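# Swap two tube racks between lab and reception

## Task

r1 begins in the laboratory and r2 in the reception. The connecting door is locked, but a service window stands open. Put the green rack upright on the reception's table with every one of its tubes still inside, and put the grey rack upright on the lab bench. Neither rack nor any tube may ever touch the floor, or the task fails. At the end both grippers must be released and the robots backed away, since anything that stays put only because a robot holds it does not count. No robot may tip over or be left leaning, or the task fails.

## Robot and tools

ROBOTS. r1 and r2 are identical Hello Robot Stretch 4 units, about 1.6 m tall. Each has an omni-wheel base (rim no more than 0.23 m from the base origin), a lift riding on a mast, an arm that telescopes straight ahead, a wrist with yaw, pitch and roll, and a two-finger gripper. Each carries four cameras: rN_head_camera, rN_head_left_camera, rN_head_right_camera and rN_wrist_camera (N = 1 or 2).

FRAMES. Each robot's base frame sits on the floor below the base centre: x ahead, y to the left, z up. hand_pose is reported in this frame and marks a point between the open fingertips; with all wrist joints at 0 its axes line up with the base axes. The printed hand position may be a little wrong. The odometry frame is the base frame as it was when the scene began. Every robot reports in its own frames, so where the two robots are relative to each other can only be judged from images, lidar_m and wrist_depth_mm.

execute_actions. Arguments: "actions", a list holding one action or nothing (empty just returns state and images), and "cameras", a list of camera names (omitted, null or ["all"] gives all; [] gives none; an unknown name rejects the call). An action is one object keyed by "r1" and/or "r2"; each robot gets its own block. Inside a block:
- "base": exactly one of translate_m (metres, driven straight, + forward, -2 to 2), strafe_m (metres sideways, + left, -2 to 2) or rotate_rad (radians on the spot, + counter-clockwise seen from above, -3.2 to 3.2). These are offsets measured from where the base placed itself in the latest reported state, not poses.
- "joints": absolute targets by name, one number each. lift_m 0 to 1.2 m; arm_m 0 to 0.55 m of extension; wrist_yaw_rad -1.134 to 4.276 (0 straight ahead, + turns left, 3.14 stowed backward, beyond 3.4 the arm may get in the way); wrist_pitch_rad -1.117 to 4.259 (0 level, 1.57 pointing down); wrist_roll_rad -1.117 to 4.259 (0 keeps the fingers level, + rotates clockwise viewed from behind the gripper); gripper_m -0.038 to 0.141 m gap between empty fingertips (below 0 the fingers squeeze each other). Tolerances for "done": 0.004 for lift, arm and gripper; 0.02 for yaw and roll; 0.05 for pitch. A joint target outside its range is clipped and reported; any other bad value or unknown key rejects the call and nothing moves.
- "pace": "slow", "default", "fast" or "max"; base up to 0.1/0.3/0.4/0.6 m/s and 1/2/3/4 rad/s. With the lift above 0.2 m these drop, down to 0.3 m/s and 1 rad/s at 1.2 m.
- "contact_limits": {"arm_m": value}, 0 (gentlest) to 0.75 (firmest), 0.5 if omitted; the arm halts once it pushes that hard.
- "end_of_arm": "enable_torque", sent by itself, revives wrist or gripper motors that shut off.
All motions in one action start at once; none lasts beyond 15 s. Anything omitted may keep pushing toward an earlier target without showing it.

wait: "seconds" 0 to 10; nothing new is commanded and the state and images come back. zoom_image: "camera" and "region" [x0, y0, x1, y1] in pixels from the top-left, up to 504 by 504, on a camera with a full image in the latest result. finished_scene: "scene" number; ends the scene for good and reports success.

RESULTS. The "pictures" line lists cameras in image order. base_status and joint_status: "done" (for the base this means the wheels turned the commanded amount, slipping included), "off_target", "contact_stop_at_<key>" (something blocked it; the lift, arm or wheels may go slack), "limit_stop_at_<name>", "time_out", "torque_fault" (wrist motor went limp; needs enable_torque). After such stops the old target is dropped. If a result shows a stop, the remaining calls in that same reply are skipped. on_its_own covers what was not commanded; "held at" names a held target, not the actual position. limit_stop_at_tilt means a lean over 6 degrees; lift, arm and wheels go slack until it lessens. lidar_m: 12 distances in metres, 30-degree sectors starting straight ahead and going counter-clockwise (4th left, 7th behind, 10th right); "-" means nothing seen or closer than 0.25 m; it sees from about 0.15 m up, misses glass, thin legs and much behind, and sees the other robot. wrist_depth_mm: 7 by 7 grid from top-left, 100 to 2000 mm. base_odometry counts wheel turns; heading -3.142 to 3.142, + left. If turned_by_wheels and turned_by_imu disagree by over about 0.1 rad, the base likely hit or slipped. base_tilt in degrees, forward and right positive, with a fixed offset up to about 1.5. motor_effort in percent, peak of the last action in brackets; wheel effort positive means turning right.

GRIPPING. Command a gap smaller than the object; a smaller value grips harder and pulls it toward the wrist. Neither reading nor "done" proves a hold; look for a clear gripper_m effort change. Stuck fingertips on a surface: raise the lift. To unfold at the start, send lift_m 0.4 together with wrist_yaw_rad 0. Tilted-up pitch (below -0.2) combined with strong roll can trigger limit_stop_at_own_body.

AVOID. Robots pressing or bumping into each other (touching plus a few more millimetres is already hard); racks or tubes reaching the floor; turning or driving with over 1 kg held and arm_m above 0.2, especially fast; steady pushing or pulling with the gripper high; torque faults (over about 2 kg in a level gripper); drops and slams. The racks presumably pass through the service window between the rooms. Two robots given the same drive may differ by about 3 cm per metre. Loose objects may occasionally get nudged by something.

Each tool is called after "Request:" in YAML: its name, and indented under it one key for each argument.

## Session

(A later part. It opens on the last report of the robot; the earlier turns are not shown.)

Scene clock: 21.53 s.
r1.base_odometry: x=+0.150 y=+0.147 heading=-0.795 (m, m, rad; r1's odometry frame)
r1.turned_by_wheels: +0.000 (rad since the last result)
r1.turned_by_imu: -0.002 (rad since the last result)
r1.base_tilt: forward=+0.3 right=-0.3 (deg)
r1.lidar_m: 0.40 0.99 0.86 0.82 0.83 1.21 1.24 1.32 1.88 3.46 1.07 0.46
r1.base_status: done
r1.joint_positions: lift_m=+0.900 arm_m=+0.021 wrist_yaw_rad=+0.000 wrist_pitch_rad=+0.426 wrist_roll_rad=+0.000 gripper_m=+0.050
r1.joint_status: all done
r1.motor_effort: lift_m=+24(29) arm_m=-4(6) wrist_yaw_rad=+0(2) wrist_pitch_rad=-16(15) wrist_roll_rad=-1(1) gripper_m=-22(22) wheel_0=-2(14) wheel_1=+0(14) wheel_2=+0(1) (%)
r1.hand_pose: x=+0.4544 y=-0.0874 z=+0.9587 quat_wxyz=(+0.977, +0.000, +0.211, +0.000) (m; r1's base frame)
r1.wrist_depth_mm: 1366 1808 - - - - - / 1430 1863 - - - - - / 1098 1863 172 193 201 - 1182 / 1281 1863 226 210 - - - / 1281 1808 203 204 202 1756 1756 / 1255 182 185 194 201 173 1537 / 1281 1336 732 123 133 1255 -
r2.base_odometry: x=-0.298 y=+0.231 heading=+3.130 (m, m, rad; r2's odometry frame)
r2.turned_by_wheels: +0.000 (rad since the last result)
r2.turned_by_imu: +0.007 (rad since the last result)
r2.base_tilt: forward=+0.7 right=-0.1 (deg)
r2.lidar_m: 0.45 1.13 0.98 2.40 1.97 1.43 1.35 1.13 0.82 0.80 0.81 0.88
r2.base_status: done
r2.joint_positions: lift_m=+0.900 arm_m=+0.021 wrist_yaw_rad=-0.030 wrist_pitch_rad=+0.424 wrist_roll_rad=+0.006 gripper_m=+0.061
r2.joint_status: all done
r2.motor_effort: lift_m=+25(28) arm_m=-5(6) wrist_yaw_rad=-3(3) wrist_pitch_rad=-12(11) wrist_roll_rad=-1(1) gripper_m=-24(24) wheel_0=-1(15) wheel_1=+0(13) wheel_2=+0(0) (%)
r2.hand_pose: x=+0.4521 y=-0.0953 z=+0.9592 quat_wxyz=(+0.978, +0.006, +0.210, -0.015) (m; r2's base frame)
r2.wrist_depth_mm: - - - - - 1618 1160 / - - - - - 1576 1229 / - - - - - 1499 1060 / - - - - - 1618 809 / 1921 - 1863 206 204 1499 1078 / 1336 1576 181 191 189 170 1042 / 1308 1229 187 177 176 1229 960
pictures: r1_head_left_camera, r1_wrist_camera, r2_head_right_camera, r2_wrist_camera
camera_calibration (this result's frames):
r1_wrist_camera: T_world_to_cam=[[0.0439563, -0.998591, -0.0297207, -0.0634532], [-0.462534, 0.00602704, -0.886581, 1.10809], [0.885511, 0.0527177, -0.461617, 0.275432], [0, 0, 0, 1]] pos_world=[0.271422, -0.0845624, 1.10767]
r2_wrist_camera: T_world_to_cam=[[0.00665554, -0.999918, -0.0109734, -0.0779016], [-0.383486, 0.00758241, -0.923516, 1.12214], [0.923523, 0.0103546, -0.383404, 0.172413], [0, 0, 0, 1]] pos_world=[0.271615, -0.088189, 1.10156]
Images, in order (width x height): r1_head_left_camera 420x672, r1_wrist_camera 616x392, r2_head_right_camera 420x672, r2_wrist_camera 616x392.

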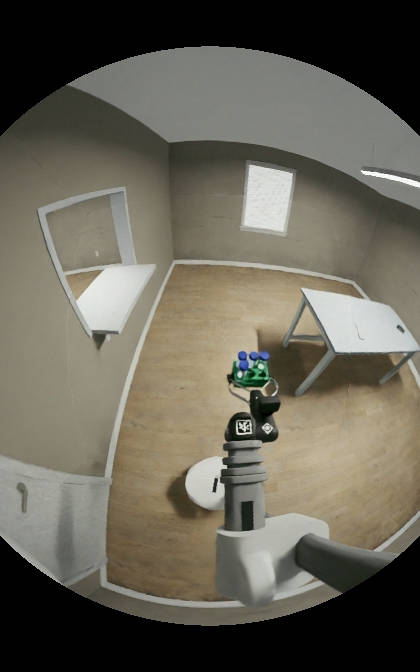

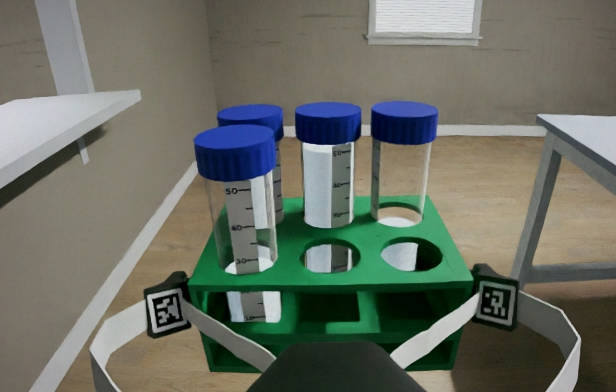

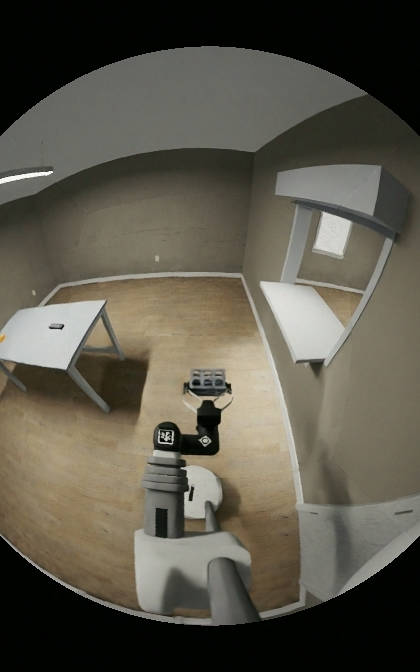

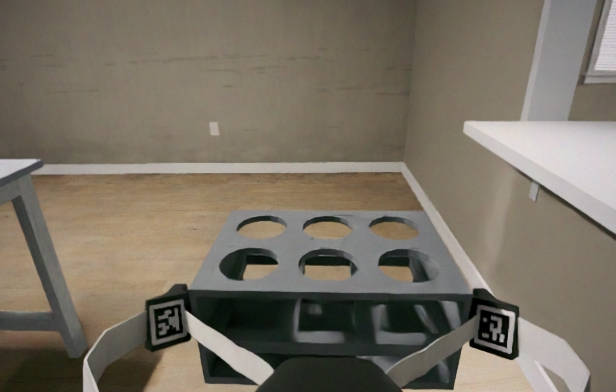

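Request:
execute_actions:
  actions:
    - {"r1":{"base":{"translate_m":1.33},"pace":"fast"},"r2":{"base":{"translate_m":0.99},"pace":"fast"}}
  cameras: []

Request:
execute_actions:
  actions:
    - {"r1":{"base":{"rotate_rad":1.52},"pace":"slow"},"r2":{"base":{"rotate_rad":-1.585},"pace":"slow"}}
  cameras: ["r1_head_camera","r1_wrist_camera","r2_wrist_camera","r2_head_camera"]

Scene clock: 26.67 s.
r1.base_odometry: x=+1.081 y=-0.802 heading=-0.794 (m, m, rad; r1's odometry frame)
r1.turned_by_wheels: +0.000 (rad since the last result)
r1.turned_by_imu: -0.001 (rad since the last result)
r1.base_tilt: forward=+0.4 right=-0.2 (deg)
r1.lidar_m: 0.41 1.15 0.61 0.59 0.62 1.18 2.60 2.74 0.81 0.76 2.99 0.47
r1.base_status: done
r1.joint_positions: lift_m=+0.900 arm_m=+0.021 wrist_yaw_rad=+0.000 wrist_pitch_rad=+0.426 wrist_roll_rad=+0.000 gripper_m=+0.050
r1.joint_status: not commanded
r1.motor_effort: lift_m=+24(24) arm_m=-4(4) wrist_yaw_rad=+0(0) wrist_pitch_rad=-15(16) wrist_roll_rad=-1(2) gripper_m=-23(20) wheel_0=+3(9) wheel_1=+3(10) wheel_2=-1(15) (%)
r1.hand_pose: x=+0.4544 y=-0.0874 z=+0.9588 quat_wxyz=(+0.977, +0.000, +0.211, +0.000) (m; r1's base frame)
r1.wrist_depth_mm: 1255 1808 1808 1756 1756 1708 1708 / 1255 1808 1921 1863 1863 1863 1808 / 1205 1808 172 193 203 1921 1983 / 1255 1756 213 210 - - - / 1255 1756 203 203 202 1756 1863 / 1281 181 186 195 201 173 1499 / 1255 1308 732 123 133 1255 -
r2.base_odometry: x=-1.288 y=+0.242 heading=+3.131 (m, m, rad; r2's odometry frame)
r2.turned_by_wheels: +0.000 (rad since the last result)
r2.turned_by_imu: +0.004 (rad since the last result)
r2.base_tilt: forward=+0.7 right=+0.0 (deg)
r2.lidar_m: 0.41 2.42 0.83 0.77 0.80 2.45 2.36 1.18 0.62 0.57 0.59 1.15
r2.base_status: done
r2.joint_positions: lift_m=+0.900 arm_m=+0.021 wrist_yaw_rad=-0.030 wrist_pitch_rad=+0.424 wrist_roll_rad=+0.006 gripper_m=+0.061
r2.joint_status: not commanded
r2.motor_effort: lift_m=+25(25) arm_m=-5(5) wrist_yaw_rad=-2(1) wrist_pitch_rad=-12(12) wrist_roll_rad=-1(1) gripper_m=-24(26) wheel_0=+0(6) wheel_1=+2(9) wheel_2=+2(11) (%)
r2.hand_pose: x=+0.4521 y=-0.0953 z=+0.9592 quat_wxyz=(+0.978, +0.006, +0.210, -0.015) (m; r2's base frame)
r2.wrist_depth_mm: 1863 1921 1921 1863 1863 1661 1078 / - - - - - 1618 1078 / - - - - - 1618 1078 / - - - - - 1618 1060 / - - 1863 206 205 1537 1078 / 1576 1576 181 191 189 170 1042 / 1336 1229 187 176 176 1229 960
pictures: none
No camera images: the call's "cameras" was empty. Leave "cameras" out to get every camera's image.

Scene clock: 29.53 s.
r1.base_odometry: x=+1.082 y=-0.802 heading=+0.725 (m, m, rad; r1's odometry frame)
r1.turned_by_wheels: +1.519 (rad since the last result)
r1.turned_by_imu: +1.557 (rad since the last result)
r1.base_tilt: forward=+0.5 right=-0.3 (deg)
r1.lidar_m: 0.41 0.60 1.13 2.59 2.67 0.80 0.76 3.15 2.25 2.12 1.20 0.47
r1.base_status: done
r1.joint_positions: lift_m=+0.900 arm_m=+0.021 wrist_yaw_rad=+0.000 wrist_pitch_rad=+0.426 wrist_roll_rad=+0.000 gripper_m=+0.050
r1.joint_status: not commanded
r1.motor_effort: lift_m=+25(24) arm_m=-4(4) wrist_yaw_rad=+0(1) wrist_pitch_rad=-14(13) wrist_roll_rad=-1(1) gripper_m=-21(22) wheel_0=-5(8) wheel_1=-5(10) wheel_2=-3(11) (%)
r1.hand_pose: x=+0.4544 y=-0.0874 z=+0.9588 quat_wxyz=(+0.977, +0.000, +0.211, +0.000) (m; r1's base frame)
r1.wrist_depth_mm: - - - - - 559 521 / - - - - - 574 554 / - 891 162 193 199 609 597 / 647 627 225 211 535 627 640 / 492 484 204 203 202 442 699 / 768 181 186 193 200 173 741 / 842 831 508 122 133 820 -
r2.base_odometry: x=-1.288 y=+0.242 heading=+1.547 (m, m, rad; r2's odometry frame)
r2.turned_by_wheels: -1.584 (rad since the last result)
r2.turned_by_imu: -1.573 (rad since the last result)
r2.base_tilt: forward=+0.6 right=+0.1 (deg)
r2.lidar_m: 0.41 0.61 1.12 2.32 2.41 0.83 0.78 0.82 2.44 2.36 1.16 0.62
r2.base_status: done
r2.joint_positions: lift_m=+0.900 arm_m=+0.021 wrist_yaw_rad=-0.030 wrist_pitch_rad=+0.424 wrist_roll_rad=+0.006 gripper_m=+0.061
r2.joint_status: not commanded
r2.motor_effort: lift_m=+25(25) arm_m=-5(5) wrist_yaw_rad=-1(1) wrist_pitch_rad=-11(12) wrist_roll_rad=-1(2) gripper_m=-24(24) wheel_0=+3(6) wheel_1=+3(8) wheel_2=+5(8) (%)
r2.hand_pose: x=+0.4521 y=-0.0953 z=+0.9592 quat_wxyz=(+0.978, +0.006, +0.210, -0.015) (m; r2's base frame)
r2.wrist_depth_mm: - - 1366 - - 535 492 / - - - - - 539 517 / - - - - - 564 549 / 715 707 699 691 691 597 591 / 521 517 466 207 205 530 621 / 427 415 181 191 190 170 668 / 778 750 187 176 175 741 732
pictures: r1_head_camera, r1_wrist_camera, r2_head_camera, r2_wrist_camera
camera_calibration (this result's frames):
r1_wrist_camera: T_world_to_cam=[[0.0440525, -0.998587, -0.0297134, -0.0634786], [-0.462419, 0.00598279, -0.886641, 1.10814], [0.885566, 0.0527988, -0.461503, 0.275317], [0, 0, 0, 1]] pos_world=[0.271409, -0.084555, 1.10769]
r2_wrist_camera: T_world_to_cam=[[0.00660194, -0.999918, -0.0109688, -0.0778961], [-0.38348, 0.00759884, -0.923518, 1.12213], [0.923526, 0.0103033, -0.383398, 0.17243], [0, 0, 0, 1]] pos_world=[0.271584, -0.0881932, 1.10156]
Images, in order (width x height): r1_head_camera 420x560, r1_wrist_camera 616x392, r2_head_camera 420x560, r2_wrist_camera 616x392.

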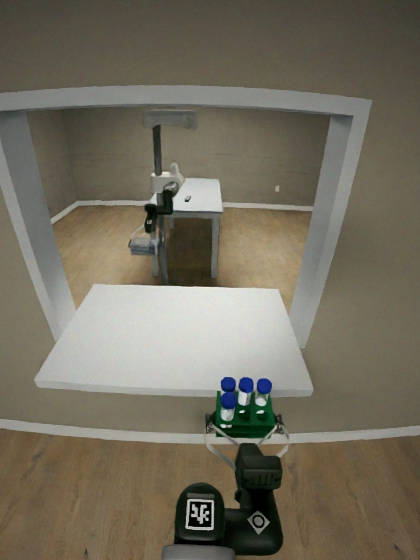

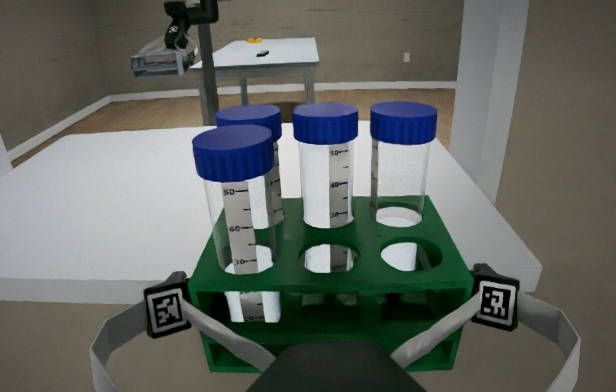

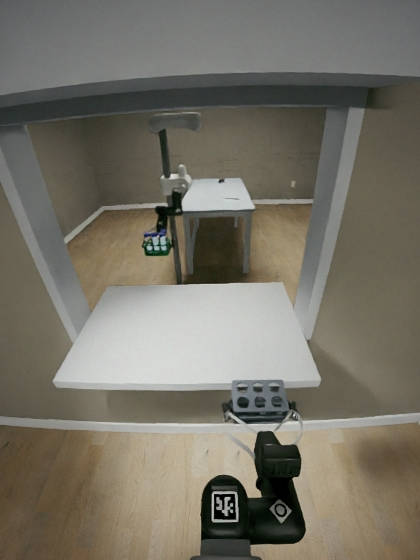

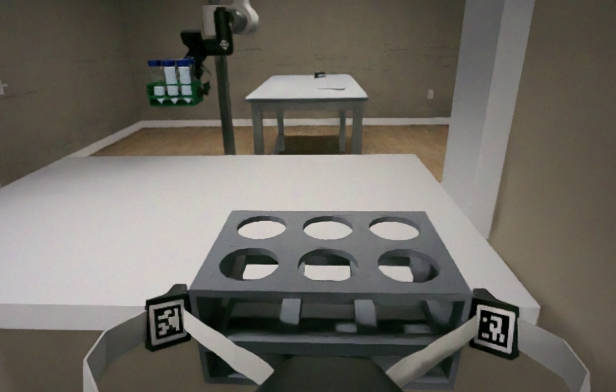

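Request:
execute_actions:
  actions:
    - {"r1":{"joints":{"arm_m":0.44,"lift_m":0.82}},"r2":{"joints":{"arm_m":0.435,"lift_m":0.815}}}
  cameras: ["r1_head_camera"]

Scene clock: 32.00 s.
r1.base_odometry: x=+1.082 y=-0.802 heading=+0.725 (m, m, rad; r1's odometry frame)
r1.turned_by_wheels: +0.000 (rad since the last result)
r1.turned_by_imu: +0.001 (rad since the last result)
r1.base_tilt: forward=+0.4 right=-0.2 (deg)
r1.lidar_m: 0.58 0.60 1.14 2.58 2.68 0.80 0.76 3.14 2.25 2.12 1.18 0.62
r1.base_status: not commanded
r1.joint_positions: lift_m=+0.820 arm_m=+0.439 wrist_yaw_rad=+0.000 wrist_pitch_rad=+0.426 wrist_roll_rad=+0.000 gripper_m=+0.050
r1.joint_status: all done
r1.motor_effort: lift_m=+20(25) arm_m=+5(4) wrist_yaw_rad=+0(1) wrist_pitch_rad=-16(14) wrist_roll_rad=-1(1) gripper_m=-21(23) wheel_0=-5(5) wheel_1=-5(5) wheel_2=-4(3) (%)
r1.hand_pose: x=+0.8729 y=-0.0874 z=+0.8792 quat_wxyz=(+0.977, +0.000, +0.211, +0.000) (m; r1's base frame)
r1.wrist_depth_mm: 442 - - - - - - / - - 1983 - - - - / - - 172 193 202 - - / 452 442 226 211 382 418 - / 345 345 203 204 202 315 322 / 279 182 186 194 201 173 273 / 239 234 215 123 133 225 -
r2.base_odometry: x=-1.288 y=+0.242 heading=+1.547 (m, m, rad; r2's odometry frame)
r2.turned_by_wheels: +0.000 (rad since the last result)
r2.turned_by_imu: +0.001 (rad since the last result)
r2.base_tilt: forward=+0.5 right=+0.0 (deg)
r2.lidar_m: 0.57 0.62 1.15 2.34 2.44 0.81 0.79 0.81 2.45 2.37 1.17 0.61
r2.base_status: not commanded
r2.joint_positions: lift_m=+0.815 arm_m=+0.434 wrist_yaw_rad=-0.030 wrist_pitch_rad=+0.423 wrist_roll_rad=+0.006 gripper_m=+0.061
r2.joint_status: all done
r2.motor_effort: lift_m=+16(25) arm_m=+6(6) wrist_yaw_rad=-3(1) wrist_pitch_rad=-10(13) wrist_roll_rad=-1(1) gripper_m=-22(25) wheel_0=+3(3) wheel_1=+3(3) wheel_2=+5(5) (%)
r2.hand_pose: x=+0.8653 y=-0.0952 z=+0.8751 quat_wxyz=(+0.978, +0.006, +0.210, -0.015) (m; r2's base frame)
r2.wrist_depth_mm: 439 - - - - - - / - - - - - - - / - - - - - - - / 492 484 484 477 473 469 - / 357 357 320 206 206 347 353 / 282 271 181 190 189 170 274 / 232 216 187 177 176 213 213
pictures: r1_head_camera
Images, in order (width x height): r1_head_camera 420x560.

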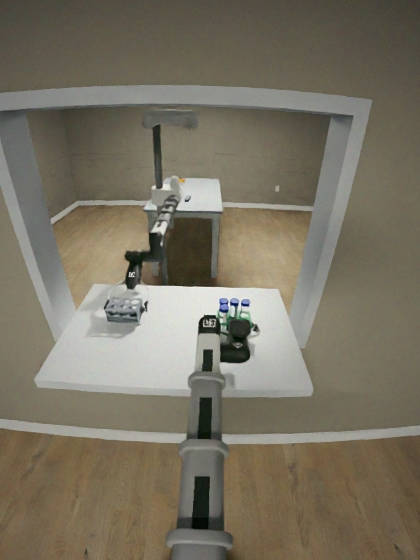

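Request:
execute_actions:
  actions:
    - {"r1":{"joints":{"lift_m":0.799},"pace":"slow"},"r2":{"joints":{"lift_m":0.796},"pace":"slow"}}
  cameras: []

Request:
execute_actions:
  actions:
    - {"r1":{"joints":{"gripper_m":0.141}},"r2":{"joints":{"gripper_m":0.141}}}
  cameras: ["r1_wrist_camera","r2_wrist_camera"]

Request:
execute_actions:
  actions:
    - {"r1":{"joints":{"arm_m":0.33}},"r2":{"joints":{"arm_m":0.325}}}
  cameras: ["r1_head_camera","r1_wrist_camera","r2_wrist_camera","r2_head_camera"]

Scene clock: 33.13 s.
r1.base_odometry: x=+1.082 y=-0.802 heading=+0.725 (m, m, rad; r1's odometry frame)
r1.turned_by_wheels: +0.000 (rad since the last result)
r1.turned_by_imu: +0.000 (rad since the last result)
r1.base_tilt: forward=+0.4 right=-0.2 (deg)
r1.lidar_m: 0.58 0.60 1.14 2.59 2.67 0.81 0.77 3.11 2.24 2.12 1.19 0.62
r1.base_status: not commanded
r1.joint_positions: lift_m=+0.799 arm_m=+0.439 wrist_yaw_rad=+0.000 wrist_pitch_rad=+0.426 wrist_roll_rad=+0.000 gripper_m=+0.050
r1.joint_status: all done
r1.motor_effort: lift_m=+19(18) arm_m=+5(5) wrist_yaw_rad=-1(0) wrist_pitch_rad=-14(13) wrist_roll_rad=-1(1) gripper_m=-23(22) wheel_0=-5(5) wheel_1=-5(5) wheel_2=-4(3) (%)
r1.hand_pose: x=+0.8729 y=-0.0874 z=+0.8582 quat_wxyz=(+0.977, +0.000, +0.211, +0.000) (m; r1's base frame)
r1.wrist_depth_mm: 439 - - - - - - / - - - - - - - / - - 172 193 200 517 - / 410 399 227 211 342 373 404 / 309 307 203 203 201 282 289 / 250 182 186 195 200 173 244 / 214 208 204 123 133 202 -
r2.base_odometry: x=-1.288 y=+0.242 heading=+1.547 (m, m, rad; r2's odometry frame)
r2.turned_by_wheels: +0.000 (rad since the last result)
r2.turned_by_imu: +0.000 (rad since the last result)
r2.base_tilt: forward=+0.4 right=+0.0 (deg)
r2.lidar_m: 0.58 0.60 1.16 2.33 2.44 0.81 0.77 0.84 2.45 2.36 1.15 0.61
r2.base_status: not commanded
r2.joint_positions: lift_m=+0.796 arm_m=+0.434 wrist_yaw_rad=-0.030 wrist_pitch_rad=+0.423 wrist_roll_rad=+0.006 gripper_m=+0.061
r2.joint_status: all done
r2.motor_effort: lift_m=+16(16) arm_m=+5(5) wrist_yaw_rad=-2(4) wrist_pitch_rad=-11(11) wrist_roll_rad=+0(2) gripper_m=-23(24) wheel_0=+3(3) wheel_1=+3(3) wheel_2=+5(5) (%)
r2.hand_pose: x=+0.8653 y=-0.0952 z=+0.8561 quat_wxyz=(+0.978, +0.006, +0.210, -0.015) (m; r2's base frame)
r2.wrist_depth_mm: 439 - - - - - - / - - - - - - - / - - - - - - - / 439 433 436 430 427 421 - / 322 322 287 206 205 312 310 / 254 244 181 191 189 170 245 / 209 196 187 177 175 191 190
pictures: none
No camera images: the call's "cameras" was empty. Leave "cameras" out to get every camera's image.

Scene clock: 35.07 s.
r1.base_odometry: x=+1.082 y=-0.802 heading=+0.725 (m, m, rad; r1's odometry frame)
r1.turned_by_wheels: +0.000 (rad since the last result)
r1.turned_by_imu: +0.001 (rad since the last result)
r1.base_tilt: forward=+0.4 right=-0.2 (deg)
r1.lidar_m: 0.58 0.61 1.12 2.59 2.68 0.82 0.77 3.15 2.23 2.11 1.16 0.61
r1.base_status: not commanded
r1.joint_positions: lift_m=+0.799 arm_m=+0.439 wrist_yaw_rad=+0.000 wrist_pitch_rad=+0.422 wrist_roll_rad=+0.000 gripper_m=+0.141
r1.joint_status: all done
r1.motor_effort: lift_m=+19(19) arm_m=+5(5) wrist_yaw_rad=+0(0) wrist_pitch_rad=-3(13) wrist_roll_rad=-1(1) gripper_m=+1(20) wheel_0=-5(5) wheel_1=-5(5) wheel_2=-3(3) (%)
r1.hand_pose: x=+0.8733 y=-0.0874 z=+0.8592 quat_wxyz=(+0.978, +0.000, +0.209, +0.000) (m; r1's base frame)
r1.wrist_depth_mm: 442 - - - - - - / - - - - - - - / - - 218 214 459 - - / 415 410 359 234 260 379 413 / 315 314 208 216 222 296 291 / 253 245 210 211 208 203 240 / 218 212 216 145 211 206 -
r2.base_odometry: x=-1.288 y=+0.242 heading=+1.547 (m, m, rad; r2's odometry frame)
r2.turned_by_wheels: +0.000 (rad since the last result)
r2.turned_by_imu: +0.001 (rad since the last result)
r2.base_tilt: forward=+0.4 right=-0.1 (deg)
r2.lidar_m: 0.54 0.59 1.13 2.32 2.39 0.79 0.78 0.81 2.47 2.37 1.15 0.62
r2.base_status: not commanded
r2.joint_positions: lift_m=+0.796 arm_m=+0.434 wrist_yaw_rad=-0.030 wrist_pitch_rad=+0.422 wrist_roll_rad=+0.006 gripper_m=+0.141
r2.joint_status: all done
r2.motor_effort: lift_m=+16(16) arm_m=+6(6) wrist_yaw_rad=-3(3) wrist_pitch_rad=-6(11) wrist_roll_rad=-1(0) gripper_m=-1(22) wheel_0=+3(3) wheel_1=+3(3) wheel_2=+5(5) (%)
r2.hand_pose: x=+0.8654 y=-0.0953 z=+0.8565 quat_wxyz=(+0.978, +0.006, +0.209, -0.015) (m; r2's base frame)
r2.wrist_depth_mm: 439 - - - - - - / - - - - - - - / - - - - - - - / 445 439 439 430 427 424 - / 325 324 265 220 218 314 314 / 255 245 197 228 200 191 248 / 211 203 210 144 204 200 206
pictures: r1_wrist_camera, r2_wrist_camera
camera_calibration (this result's frames):
r1_wrist_camera: T_world_to_cam=[[0.0440715, -0.998592, -0.0295357, -0.0850868], [-0.458824, 0.00603005, -0.888507, 1.21208], [0.887433, 0.0527095, -0.457912, -0.146326], [0, 0, 0, 1]] pos_world=[0.689735, -0.0845631, 1.00742]
r2_wrist_camera: T_world_to_cam=[[0.00676295, -0.999918, -0.0108959, -0.0819244], [-0.381643, 0.00749043, -0.924279, 1.18485], [0.924285, 0.0104092, -0.381561, -0.250937], [0, 0, 0, 1]] pos_world=[0.684682, -0.0881806, 0.998495]
Images, in order (width x height): r1_wrist_camera 616x392, r2_wrist_camera 616x392.

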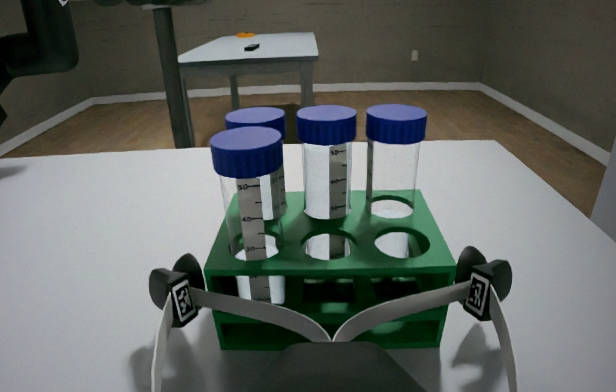

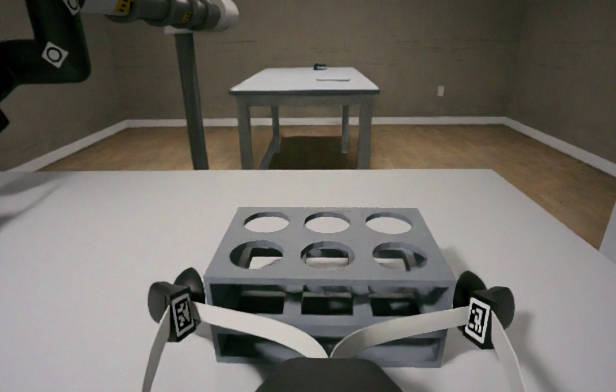

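Scene clock: 36.40 s.
r1.base_odometry: x=+1.082 y=-0.802 heading=+0.725 (m, m, rad; r1's odometry frame)
r1.turned_by_wheels: +0.000 (rad since the last result)
r1.turned_by_imu: +0.000 (rad since the last result)
r1.base_tilt: forward=+0.3 right=-0.3 (deg)
r1.lidar_m: 0.58 0.62 1.15 2.58 2.67 0.82 0.76 3.12 2.25 2.11 1.20 0.63
r1.base_status: not commanded
r1.joint_positions: lift_m=+0.799 arm_m=+0.331 wrist_yaw_rad=+0.000 wrist_pitch_rad=+0.422 wrist_roll_rad=+0.000 gripper_m=+0.141
r1.joint_status: all done
r1.motor_effort: lift_m=+19(19) arm_m=-4(7) wrist_yaw_rad=+0(0) wrist_pitch_rad=-4(2) wrist_roll_rad=-1(1) gripper_m=+3(1) wheel_0=-5(5) wheel_1=-5(5) wheel_2=-3(3) (%)
r1.hand_pose: x=+0.7649 y=-0.0874 z=+0.8591 quat_wxyz=(+0.978, +0.000, +0.209, +0.000) (m; r1's base frame)
r1.wrist_depth_mm: 597 1138 - - - - - / 585 - 1983 - - - - / 559 585 564 329 535 574 404 / 413 407 382 309 338 382 375 / 317 314 312 309 301 297 293 / 254 245 236 252 233 224 240 / 218 213 216 145 211 206 -
r2.base_odometry: x=-1.288 y=+0.242 heading=+1.547 (m, m, rad; r2's odometry frame)
r2.turned_by_wheels: +0.000 (rad since the last result)
r2.turned_by_imu: +0.000 (rad since the last result)
r2.base_tilt: forward=+0.5 right=+0.0 (deg)
r2.lidar_m: 0.58 0.61 1.14 2.32 2.42 0.81 0.78 0.83 2.48 2.37 1.17 0.60
r2.base_status: not commanded
r2.joint_positions: lift_m=+0.796 arm_m=+0.326 wrist_yaw_rad=-0.030 wrist_pitch_rad=+0.422 wrist_roll_rad=+0.006 gripper_m=+0.141
r2.joint_status: all done
r2.motor_effort: lift_m=+16(16) arm_m=-5(5) wrist_yaw_rad=-3(4) wrist_pitch_rad=-8(6) wrist_roll_rad=+0(2) gripper_m=+0(1) wheel_0=+3(3) wheel_1=+3(3) wheel_2=+5(5) (%)
r2.hand_pose: x=+0.7573 y=-0.0953 z=+0.8564 quat_wxyz=(+0.978, +0.006, +0.209, -0.015) (m; r2's base frame)
r2.wrist_depth_mm: - 647 - - - - - / 591 - - - - - - / - - - - - - 366 / 445 442 410 334 375 424 366 / 324 324 320 301 304 314 312 / 255 245 213 253 253 198 249 / 211 203 210 144 208 200 206
pictures: r1_head_camera, r1_wrist_camera, r2_head_camera, r2_wrist_camera
camera_calibration (this result's frames):
r1_wrist_camera: T_world_to_cam=[[0.0439818, -0.998595, -0.0295511, -0.0802492], [-0.459133, 0.00606665, -0.888347, 1.16234], [0.887278, 0.052639, -0.458221, -0.0497452], [0, 0, 0, 1]] pos_world=[0.581336, -0.0845694, 1.00739]
r2_wrist_camera: T_world_to_cam=[[0.00660372, -0.999919, -0.0109084, -0.081102], [-0.381956, 0.00755925, -0.92415, 1.14362], [0.924157, 0.0102693, -0.381875, -0.150646], [0, 0, 0, 1]] pos_world=[0.57657, -0.0881933, 0.998467]
Images, in order (width x height): r1_head_camera 420x560, r1_wrist_camera 616x392, r2_head_camera 420x560, r2_wrist_camera 616x392.

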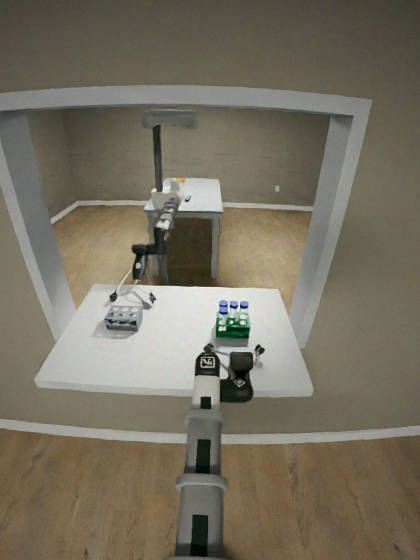

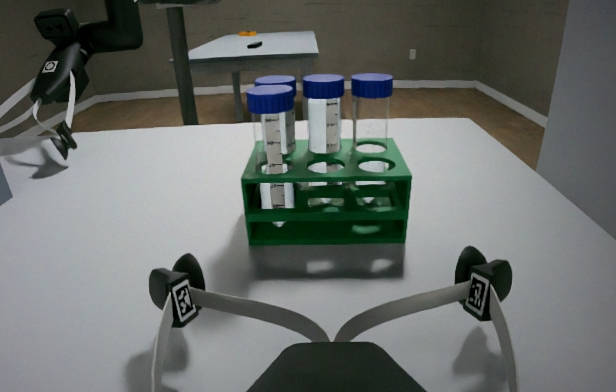

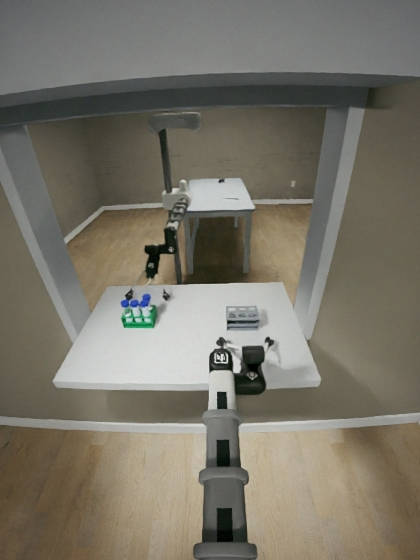

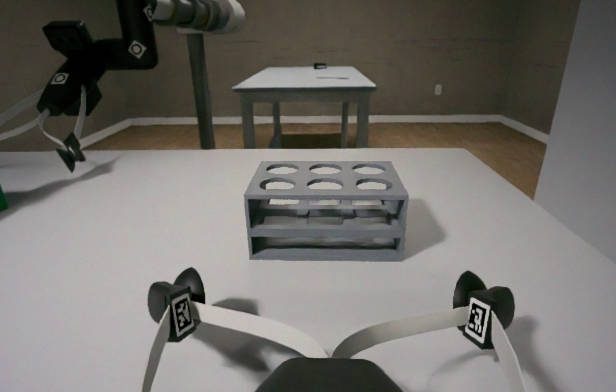

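Request:
execute_actions:
  actions:
    - {"r1":{"base":{"strafe_m":0.426},"pace":"fast"},"r2":{"base":{"strafe_m":0.427},"pace":"fast"}}
  cameras: ["r1_wrist_camera","r2_wrist_camera"]

Scene clock: 38.80 s.
r1.base_odometry: x=+0.799 y=-0.483 heading=+0.725 (m, m, rad; r1's odometry frame)
r1.turned_by_wheels: +0.000 (rad since the last result)
r1.turned_by_imu: +0.000 (rad since the last result)
r1.base_tilt: forward=+0.4 right=-0.3 (deg)
r1.lidar_m: 0.56 0.82 1.12 2.16 2.24 2.99 0.75 0.81 2.66 2.57 0.84 0.63
r1.base_status: done
r1.joint_positions: lift_m=+0.799 arm_m=+0.331 wrist_yaw_rad=+0.000 wrist_pitch_rad=+0.422 wrist_roll_rad=+0.000 gripper_m=+0.141
r1.joint_status: not commanded
r1.motor_effort: lift_m=+19(19) arm_m=-5(4) wrist_yaw_rad=+0(0) wrist_pitch_rad=-6(5) wrist_roll_rad=-1(1) gripper_m=+0(1) wheel_0=+0(13) wheel_1=+0(14) wheel_2=+0(2) (%)
r1.hand_pose: x=+0.7649 y=-0.0874 z=+0.8591 quat_wxyz=(+0.978, +0.000, +0.209, +0.000) (m; r1's base frame)
r1.wrist_depth_mm: 329 - - - - - 627 / 324 - - - - - - / 325 - 559 473 535 530 525 / 324 404 379 345 347 382 377 / 303 315 310 309 304 297 294 / 253 244 236 251 232 224 239 / 219 213 216 145 211 206 -
r2.base_odometry: x=-1.715 y=+0.253 heading=+1.547 (m, m, rad; r2's odometry frame)
r2.turned_by_wheels: +0.000 (rad since the last result)
r2.turned_by_imu: -0.001 (rad since the last result)
r2.base_tilt: forward=+0.5 right=+0.0 (deg)
r2.lidar_m: 0.57 0.82 1.12 1.90 1.98 2.70 0.80 0.81 2.85 2.79 0.84 0.60
r2.base_status: done
r2.joint_positions: lift_m=+0.796 arm_m=+0.326 wrist_yaw_rad=-0.030 wrist_pitch_rad=+0.422 wrist_roll_rad=+0.006 gripper_m=+0.141
r2.joint_status: not commanded
r2.motor_effort: lift_m=+16(16) arm_m=-5(5) wrist_yaw_rad=-1(0) wrist_pitch_rad=-7(6) wrist_roll_rad=-1(1) gripper_m=-1(0) wheel_0=+0(12) wheel_1=+1(12) wheel_2=+1(3) (%)
r2.hand_pose: x=+0.7573 y=-0.0953 z=+0.8564 quat_wxyz=(+0.978, +0.006, +0.209, -0.015) (m; r2's base frame)
r2.wrist_depth_mm: 327 - - - - 1118 788 / 327 - - - - - - / 329 - - 314 539 - - / 329 421 436 317 330 427 424 / 307 325 320 322 317 317 314 / 256 245 213 254 252 198 248 / 211 204 211 144 208 200 206
pictures: r1_wrist_camera, r2_wrist_camera
camera_calibration (this result's frames):
r1_wrist_camera: T_world_to_cam=[[0.0439819, -0.998595, -0.0295511, -0.0802491], [-0.459134, 0.00606652, -0.888347, 1.16234], [0.887278, 0.0526391, -0.458222, -0.0497398], [0, 0, 0, 1]] pos_world=[0.58133, -0.0845694, 1.00739]
r2_wrist_camera: T_world_to_cam=[[0.00660578, -0.999919, -0.0109085, -0.0811029], [-0.381956, 0.00755856, -0.92415, 1.14362], [0.924157, 0.0102713, -0.381875, -0.150644], [0, 0, 0, 1]] pos_world=[0.576567, -0.0881931, 0.998467]
Images, in order (width x height): r1_wrist_camera 616x392, r2_wrist_camera 616x392.

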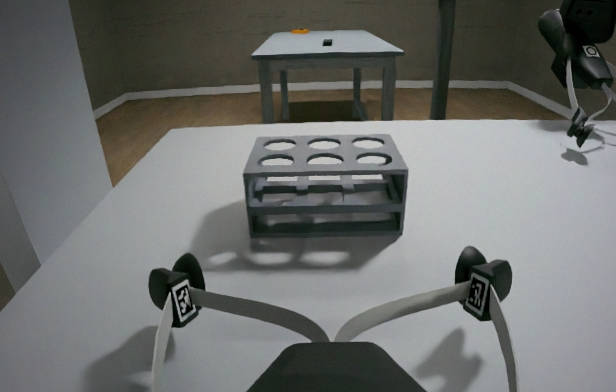

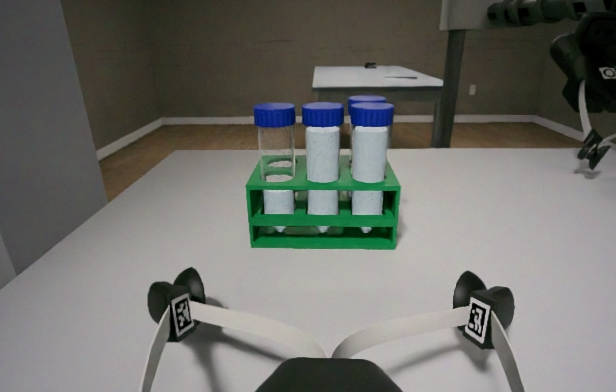

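Request:
execute_actions:
  actions:
    - {"r1":{"joints":{"arm_m":0.455},"pace":"slow","contact_limits":{"arm_m":0.2}},"r2":{"base":{"strafe_m":0.003},"joints":{"arm_m":0.457,"lift_m":0.798},"pace":"slow","contact_limits":{"arm_m":0.2}}}
  cameras: ["r1_wrist_camera","r2_wrist_camera"]

Scene clock: 41.53 s.
r1.base_odometry: x=+0.799 y=-0.483 heading=+0.725 (m, m, rad; r1's odometry frame)
r1.turned_by_wheels: +0.000 (rad since the last result)
r1.turned_by_imu: +0.001 (rad since the last result)
r1.base_tilt: forward=+0.4 right=-0.3 (deg)
r1.lidar_m: 0.56 0.82 1.12 2.16 2.23 3.01 0.77 0.82 2.65 2.58 0.88 0.61
r1.base_status: not commanded
r1.joint_positions: lift_m=+0.799 arm_m=+0.454 wrist_yaw_rad=+0.000 wrist_pitch_rad=+0.422 wrist_roll_rad=+0.000 gripper_m=+0.141
r1.joint_status: all done
r1.motor_effort: lift_m=+19(19) arm_m=+5(7) wrist_yaw_rad=+0(0) wrist_pitch_rad=-3(2) wrist_roll_rad=-1(1) gripper_m=+1(1) wheel_0=+0(0) wheel_1=+0(1) wheel_2=+0(0) (%)
r1.contact_limits: arm_m 0.2
r1.hand_pose: x=+0.8882 y=-0.0874 z=+0.8591 quat_wxyz=(+0.978, +0.000, +0.209, +0.000) (m; r1's base frame)
r1.wrist_depth_mm: - - - - - - - / - - - - - - - / - - - - - 1182 - / - 407 399 355 368 379 375 / 300 315 227 216 209 294 291 / 253 245 206 211 208 198 240 / 216 211 213 144 211 206 -
r2.base_odometry: x=-1.718 y=+0.253 heading=+1.547 (m, m, rad; r2's odometry frame)
r2.turned_by_wheels: +0.000 (rad since the last result)
r2.turned_by_imu: +0.001 (rad since the last result)
r2.base_tilt: forward=+0.6 right=+0.0 (deg)
r2.lidar_m: 0.56 0.80 1.14 1.91 2.00 2.71 0.78 0.83 2.89 2.81 0.83 0.59
r2.base_status: done
r2.joint_positions: lift_m=+0.798 arm_m=+0.456 wrist_yaw_rad=-0.030 wrist_pitch_rad=+0.422 wrist_roll_rad=+0.006 gripper_m=+0.141
r2.joint_status: all done
r2.motor_effort: lift_m=+25(25) arm_m=+6(7) wrist_yaw_rad=-2(3) wrist_pitch_rad=-7(6) wrist_roll_rad=+0(1) gripper_m=-1(1) wheel_0=-2(8) wheel_1=+5(7) wheel_2=+0(1) (%)
r2.contact_limits: arm_m 0.2
r2.hand_pose: x=+0.8874 y=-0.0953 z=+0.8577 quat_wxyz=(+0.978, +0.006, +0.209, -0.015) (m; r2's base frame)
r2.wrist_depth_mm: - - - - - 1008 - / - - - - - - - / - - - - 212 - - / - 477 407 180 176 427 424 / 327 325 236 190 189 317 315 / 257 247 189 200 195 189 250 / 212 205 206 144 203 200 206
pictures: r1_wrist_camera, r2_wrist_camera
camera_calibration (this result's frames):
r1_wrist_camera: T_world_to_cam=[[0.0439821, -0.998595, -0.0295512, -0.0856746], [-0.459133, 0.0060666, -0.888347, 1.21897], [0.887278, 0.0526393, -0.458221, -0.159194], [0, 0, 0, 1]] pos_world=[0.704689, -0.0845694, 1.00739]
r2_wrist_camera: T_world_to_cam=[[0.00662305, -0.999919, -0.0109085, -0.0819596], [-0.381956, 0.00755198, -0.92415, 1.19444], [0.924157, 0.0102873, -0.381875, -0.270396], [0, 0, 0, 1]] pos_world=[0.706656, -0.0881917, 0.999693]
Images, in order (width x height): r1_wrist_camera 616x392, r2_wrist_camera 616x392.

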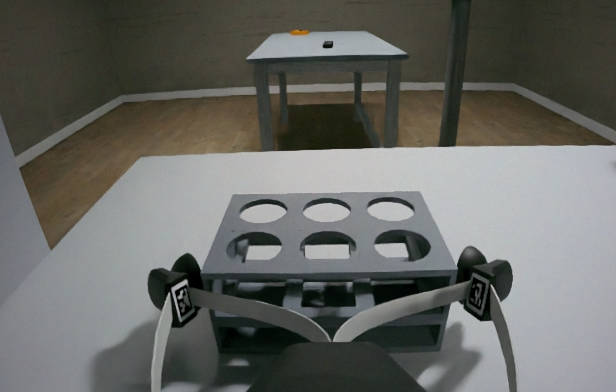

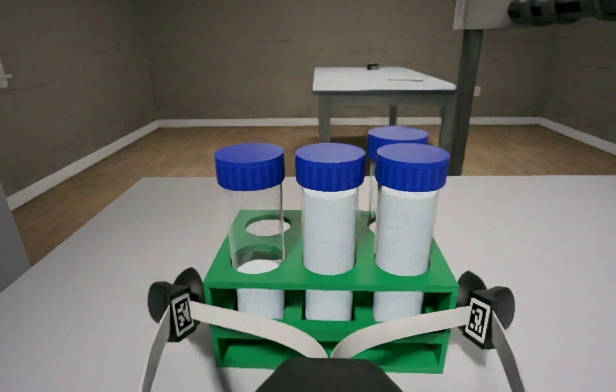

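Request:
execute_actions:
  actions:
    - {"r1":{"joints":{"gripper_m":0.06}},"r2":{"joints":{"gripper_m":0.055}}}
  cameras: []

Request:
execute_actions:
  actions:
    - {"r1":{"joints":{"lift_m":0.83}},"r2":{"joints":{"lift_m":0.83}}}
  cameras: ["r1_wrist_camera","r2_wrist_camera"]

Scene clock: 43.53 s.
r1.base_odometry: x=+0.799 y=-0.483 heading=+0.725 (m, m, rad; r1's odometry frame)
r1.turned_by_wheels: +0.000 (rad since the last result)
r1.turned_by_imu: +0.001 (rad since the last result)
r1.base_tilt: forward=+0.4 right=-0.2 (deg)
r1.lidar_m: 0.58 0.83 1.12 2.16 2.22 3.02 0.77 0.82 2.65 2.57 0.87 0.61
r1.base_status: not commanded
r1.joint_positions: lift_m=+0.799 arm_m=+0.454 wrist_yaw_rad=+0.000 wrist_pitch_rad=+0.423 wrist_roll_rad=+0.000 gripper_m=+0.060
r1.joint_status: all done
r1.motor_effort: lift_m=+20(19) arm_m=+5(5) wrist_yaw_rad=+1(1) wrist_pitch_rad=-6(8) wrist_roll_rad=-1(1) gripper_m=-21(18) wheel_0=+0(0) wheel_1=+1(0) wheel_2=+0(0) (%)
r1.hand_pose: x=+0.8881 y=-0.0874 z=+0.8588 quat_wxyz=(+0.978, +0.000, +0.210, +0.000) (m; r1's base frame)
r1.wrist_depth_mm: - - - - - - - / - - - - - - - / - - - - - - - / - 407 397 368 362 377 373 / 297 312 211 206 203 285 291 / 252 183 187 191 202 178 246 / 216 211 204 126 171 204 -
r2.base_odometry: x=-1.718 y=+0.253 heading=+1.547 (m, m, rad; r2's odometry frame)
r2.turned_by_wheels: +0.000 (rad since the last result)
r2.turned_by_imu: +0.001 (rad since the last result)
r2.base_tilt: forward=+0.6 right=-0.1 (deg)
r2.lidar_m: 0.56 0.81 1.15 1.90 2.00 2.71 0.78 0.81 2.90 2.79 0.83 0.60
r2.base_status: not commanded
r2.joint_positions: lift_m=+0.798 arm_m=+0.456 wrist_yaw_rad=-0.030 wrist_pitch_rad=+0.425 wrist_roll_rad=+0.006 gripper_m=+0.056
r2.joint_status: all done
r2.motor_effort: lift_m=+25(26) arm_m=+6(6) wrist_yaw_rad=-3(3) wrist_pitch_rad=-16(16) wrist_roll_rad=-1(0) gripper_m=-25(24) wheel_0=-2(2) wheel_1=+5(5) wheel_2=+0(0) (%)
r2.hand_pose: x=+0.8870 y=-0.0953 z=+0.8568 quat_wxyz=(+0.977, +0.006, +0.211, -0.015) (m; r2's base frame)
r2.wrist_depth_mm: - - - - - - - / - - - - - - - / - - - 165 182 - - / - 436 399 159 160 394 415 / 320 320 216 172 170 310 309 / 254 242 180 180 178 169 246 / 208 195 186 175 174 191 191
pictures: none
No camera images: the call's "cameras" was empty. Leave "cameras" out to get every camera's image.

Scene clock: 44.47 s.
r1.base_odometry: x=+0.799 y=-0.483 heading=+0.725 (m, m, rad; r1's odometry frame)
r1.turned_by_wheels: +0.000 (rad since the last result)
r1.turned_by_imu: +0.000 (rad since the last result)
r1.base_tilt: forward=+0.4 right=-0.2 (deg)
r1.lidar_m: 0.57 0.81 1.12 2.15 2.24 2.99 0.77 0.81 2.66 2.58 0.85 0.61
r1.base_status: not commanded
r1.joint_positions: lift_m=+0.830 arm_m=+0.454 wrist_yaw_rad=+0.000 wrist_pitch_rad=+0.423 wrist_roll_rad=+0.000 gripper_m=+0.060
r1.joint_status: all done
r1.motor_effort: lift_m=+24(25) arm_m=+5(5) wrist_yaw_rad=+0(0) wrist_pitch_rad=-9(8) wrist_roll_rad=-2(2) gripper_m=-17(20) wheel_0=+0(0) wheel_1=+0(1) wheel_2=+0(1) (%)
r1.hand_pose: x=+0.8881 y=-0.0874 z=+0.8894 quat_wxyz=(+0.978, +0.000, +0.210, +0.000) (m; r1's base frame)
r1.wrist_depth_mm: - - - - - - - / - - - - - - - / - - - - - - - / - - 466 430 430 442 433 / 349 364 211 207 204 332 340 / 293 183 187 190 203 178 287 / 253 247 238 126 170 238 -
r2.base_odometry: x=-1.718 y=+0.253 heading=+1.547 (m, m, rad; r2's odometry frame)
r2.turned_by_wheels: +0.000 (rad since the last result)
r2.turned_by_imu: +0.000 (rad since the last result)
r2.base_tilt: forward=+0.6 right=+0.1 (deg)
r2.lidar_m: 0.56 0.82 1.15 1.91 1.98 2.73 0.80 0.81 2.91 2.81 0.85 0.61
r2.base_status: not commanded
r2.joint_positions: lift_m=+0.829 arm_m=+0.456 wrist_yaw_rad=-0.030 wrist_pitch_rad=+0.425 wrist_roll_rad=+0.006 gripper_m=+0.056
r2.joint_status: all done
r2.motor_effort: lift_m=+27(28) arm_m=+6(5) wrist_yaw_rad=-3(2) wrist_pitch_rad=-17(17) wrist_roll_rad=+0(0) gripper_m=-26(24) wheel_0=-2(2) wheel_1=+5(5) wheel_2=+0(0) (%)
r2.hand_pose: x=+0.8870 y=-0.0953 z=+0.8887 quat_wxyz=(+0.977, +0.006, +0.211, -0.015) (m; r2's base frame)
r2.wrist_depth_mm: - - - - - - - / - - - - - - - / - - - 165 163 - - / - - 480 160 159 469 492 / 1921 377 216 173 169 368 366 / 294 290 180 181 178 169 291 / 247 232 185 174 174 228 226
pictures: r1_wrist_camera, r2_wrist_camera
camera_calibration (this result's frames):
r1_wrist_camera: T_world_to_cam=[[0.0439431, -0.998595, -0.0296091, -0.0846882], [-0.460306, 0.0060664, -0.887739, 1.24631], [0.886672, 0.0526393, -0.459393, -0.143626], [0, 0, 0, 1]] pos_world=[0.704754, -0.0845694, 1.03791]
r2_wrist_camera: T_world_to_cam=[[0.00647265, -0.999918, -0.0110317, -0.0813936], [-0.385066, 0.00768892, -0.922857, 1.22457], [0.922867, 0.0102213, -0.384984, -0.25431], [0, 0, 0, 1]] pos_world=[0.70676, -0.0882032, 1.0313]
Images, in order (width x height): r1_wrist_camera 616x392, r2_wrist_camera 616x392.

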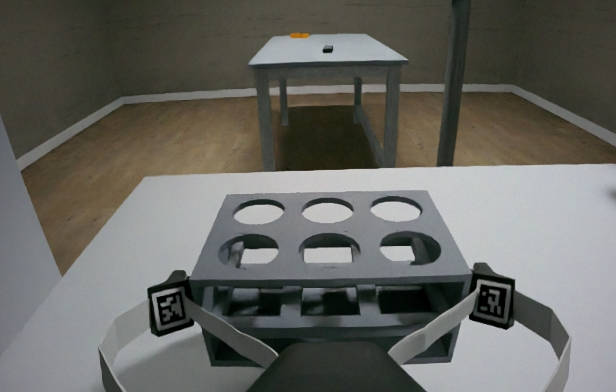

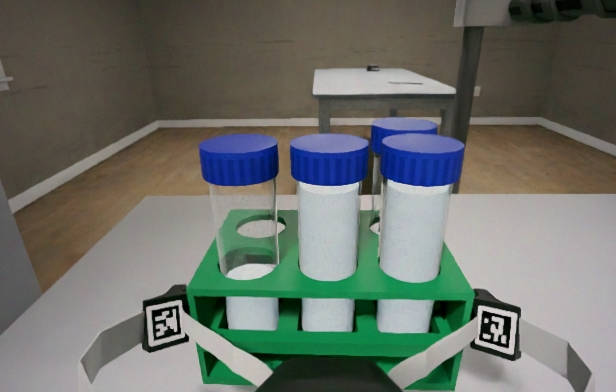

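Request:
execute_actions:
  actions:
    - {"r1":{"base":{"translate_m":-0.25},"joints":{"arm_m":0.1}},"r2":{"base":{"translate_m":-0.27},"joints":{"arm_m":0.1}}}
  cameras: []

Request:
execute_actions:
  actions:
    - {"r1":{"base":{"rotate_rad":-2.57},"joints":{"lift_m":0.8},"pace":"slow"},"r2":{"base":{"rotate_rad":-2.63},"joints":{"lift_m":0.8},"pace":"slow"}}
  cameras: ["r1_head_camera","r1_wrist_camera","r2_wrist_camera","r2_head_camera"]

Scene clock: 47.07 s.
r1.base_odometry: x=+0.612 y=-0.648 heading=+0.724 (m, m, rad; r1's odometry frame)
r1.turned_by_wheels: -0.001 (rad since the last result)
r1.turned_by_imu: +0.001 (rad since the last result)
r1.base_tilt: forward=+0.3 right=-0.4 (deg)
r1.lidar_m: 0.51 1.08 1.44 2.14 2.24 0.55 0.52 0.54 0.77 2.56 1.56 0.88
r1.base_status: done
r1.joint_positions: lift_m=+0.830 arm_m=+0.101 wrist_yaw_rad=+0.000 wrist_pitch_rad=+0.424 wrist_roll_rad=+0.000 gripper_m=+0.060
r1.joint_status: all done
r1.motor_effort: lift_m=+24(24) arm_m=-4(6) wrist_yaw_rad=+0(1) wrist_pitch_rad=-11(9) wrist_roll_rad=-1(1) gripper_m=-21(21) wheel_0=-4(10) wheel_1=-4(10) wheel_2=+1(12) (%)
r1.hand_pose: x=+0.5347 y=-0.0875 z=+0.8894 quat_wxyz=(+0.978, +0.000, +0.210, +0.000) (m; r1's base frame)
r1.wrist_depth_mm: 668 676 - - - - - / 707 707 854 1060 1008 991 - / 759 768 654 634 627 621 609 / 831 820 559 554 549 831 820 / 904 904 211 207 203 866 904 / 991 183 187 190 203 178 976 / 1078 1060 1042 126 171 1060 1098
r2.base_odometry: x=-1.725 y=-0.017 heading=+1.547 (m, m, rad; r2's odometry frame)
r2.turned_by_wheels: +0.000 (rad since the last result)
r2.turned_by_imu: +0.000 (rad since the last result)
r2.base_tilt: forward=+0.6 right=+0.0 (deg)
r2.lidar_m: 0.48 1.10 1.52 1.90 1.98 2.71 0.50 0.54 0.77 2.79 1.54 0.53
r2.base_status: done
r2.joint_positions: lift_m=+0.830 arm_m=+0.101 wrist_yaw_rad=-0.030 wrist_pitch_rad=+0.426 wrist_roll_rad=+0.006 gripper_m=+0.056
r2.joint_status: all done
r2.motor_effort: lift_m=+26(27) arm_m=-5(6) wrist_yaw_rad=-3(3) wrist_pitch_rad=-17(16) wrist_roll_rad=-1(1) gripper_m=-25(25) wheel_0=-2(8) wheel_1=-4(8) wheel_2=+1(12) (%)
r2.hand_pose: x=+0.5318 y=-0.0953 z=+0.8886 quat_wxyz=(+0.977, +0.006, +0.211, -0.015) (m; r2's base frame)
r2.wrist_depth_mm: 676 676 - - - - - / 723 715 - - - - - / 759 768 732 165 163 759 759 / 831 809 559 159 158 574 574 / 878 866 216 172 169 842 854 / 946 904 180 181 178 169 904 / 1025 1008 186 174 173 976 976
pictures: none
No camera images: the call's "cameras" was empty. Leave "cameras" out to get every camera's image.

Scene clock: 50.97 s.
r1.base_odometry: x=+0.612 y=-0.648 heading=-1.845 (m, m, rad; r1's odometry frame)
r1.turned_by_wheels: -2.569 (rad since the last result)
r1.turned_by_imu: -2.630 (rad since the last result)
r1.base_tilt: forward=+0.4 right=-0.4 (deg)
r1.lidar_m: 0.51 0.78 2.54 1.48 0.87 0.81 1.11 1.51 2.19 2.28 0.55 0.52
r1.base_status: done
r1.joint_positions: lift_m=+0.800 arm_m=+0.101 wrist_yaw_rad=+0.000 wrist_pitch_rad=+0.424 wrist_roll_rad=+0.000 gripper_m=+0.060
r1.joint_status: all done
r1.motor_effort: lift_m=+19(24) arm_m=-4(4) wrist_yaw_rad=+0(1) wrist_pitch_rad=-8(9) wrist_roll_rad=-1(1) gripper_m=-20(23) wheel_0=+5(9) wheel_1=+6(9) wheel_2=+3(9) (%)
r1.hand_pose: x=+0.5347 y=-0.0874 z=+0.8598 quat_wxyz=(+0.978, +0.000, +0.210, +0.000) (m; r1's base frame)
r1.wrist_depth_mm: - - - - - - - / - - - - 1182 1160 1182 / - - - 732 723 715 707 / - - 539 496 492 512 508 / 1808 469 211 207 203 387 394 / 1464 183 187 191 203 178 334 / 1229 1182 574 126 171 278 -
r2.base_odometry: x=-1.725 y=-0.017 heading=-1.083 (m, m, rad; r2's odometry frame)
r2.turned_by_wheels: -2.629 (rad since the last result)
r2.turned_by_imu: -2.611 (rad since the last result)
r2.base_tilt: forward=+0.6 right=+0.2 (deg)
r2.lidar_m: 0.48 0.74 2.79 1.55 0.89 0.83 1.12 1.54 1.93 2.01 2.73 0.52
r2.base_status: done
r2.joint_positions: lift_m=+0.800 arm_m=+0.101 wrist_yaw_rad=-0.030 wrist_pitch_rad=+0.425 wrist_roll_rad=+0.006 gripper_m=+0.056
r2.joint_status: all done
r2.motor_effort: lift_m=+17(27) arm_m=-5(5) wrist_yaw_rad=-4(3) wrist_pitch_rad=-16(16) wrist_roll_rad=-1(1) gripper_m=-25(25) wheel_0=+4(5) wheel_1=+3(9) wheel_2=+4(7) (%)
r2.hand_pose: x=+0.5318 y=-0.0953 z=+0.8594 quat_wxyz=(+0.977, +0.006, +0.211, -0.015) (m; r2's base frame)
r2.wrist_depth_mm: - - - - - - - / - - - - - - - / - - 831 164 163 891 - / 609 597 559 158 159 544 - / 627 445 216 172 169 430 1708 / 1336 402 180 180 177 169 1397 / 1182 1118 185 174 173 265 1138
pictures: r1_head_camera, r1_wrist_camera, r2_head_camera, r2_wrist_camera
camera_calibration (this result's frames):
r1_wrist_camera: T_world_to_cam=[[0.0440621, -0.99859, -0.0296094, -0.0700671], [-0.460467, 0.0060023, -0.887657, 1.05734], [0.886583, 0.0527462, -0.459553, 0.156305], [0, 0, 0, 1]] pos_world=[0.35138, -0.0845593, 1.00831]
r2_wrist_camera: T_world_to_cam=[[0.00641544, -0.999919, -0.0110265, -0.0794067], [-0.385118, 0.00770559, -0.922835, 1.06085], [0.922845, 0.0101669, -0.385037, 0.0622479], [0, 0, 0, 1]] pos_world=[0.351615, -0.0882076, 1.00208]
Images, in order (width x height): r1_head_camera 420x560, r1_wrist_camera 616x392, r2_head_camera 420x560, r2_wrist_camera 616x392.

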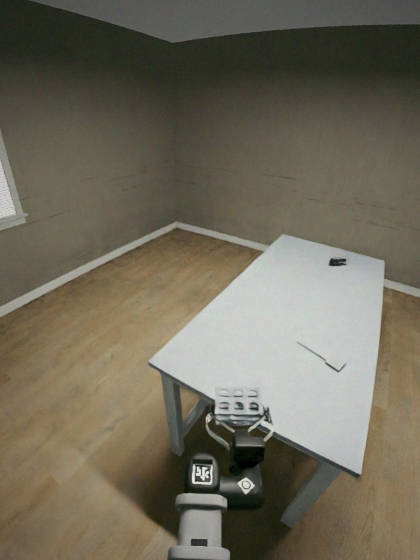

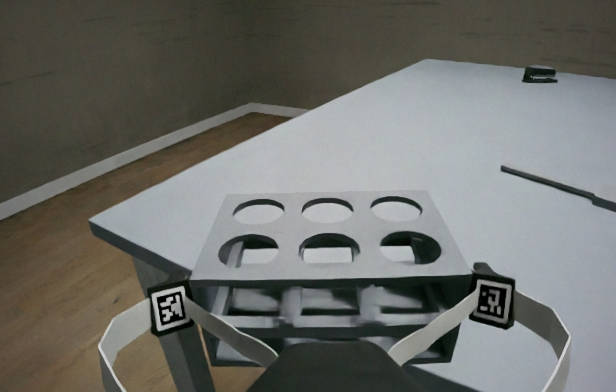

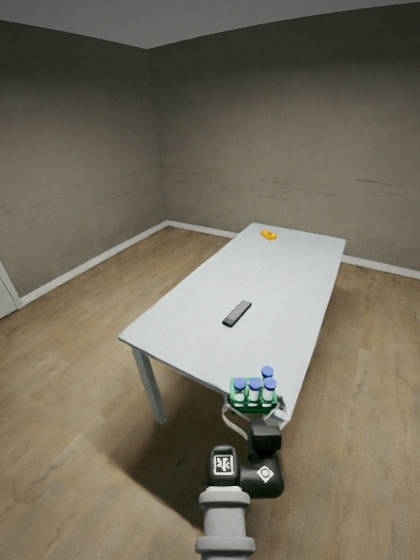

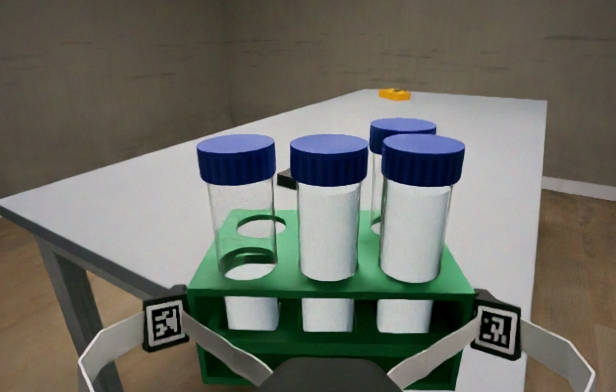

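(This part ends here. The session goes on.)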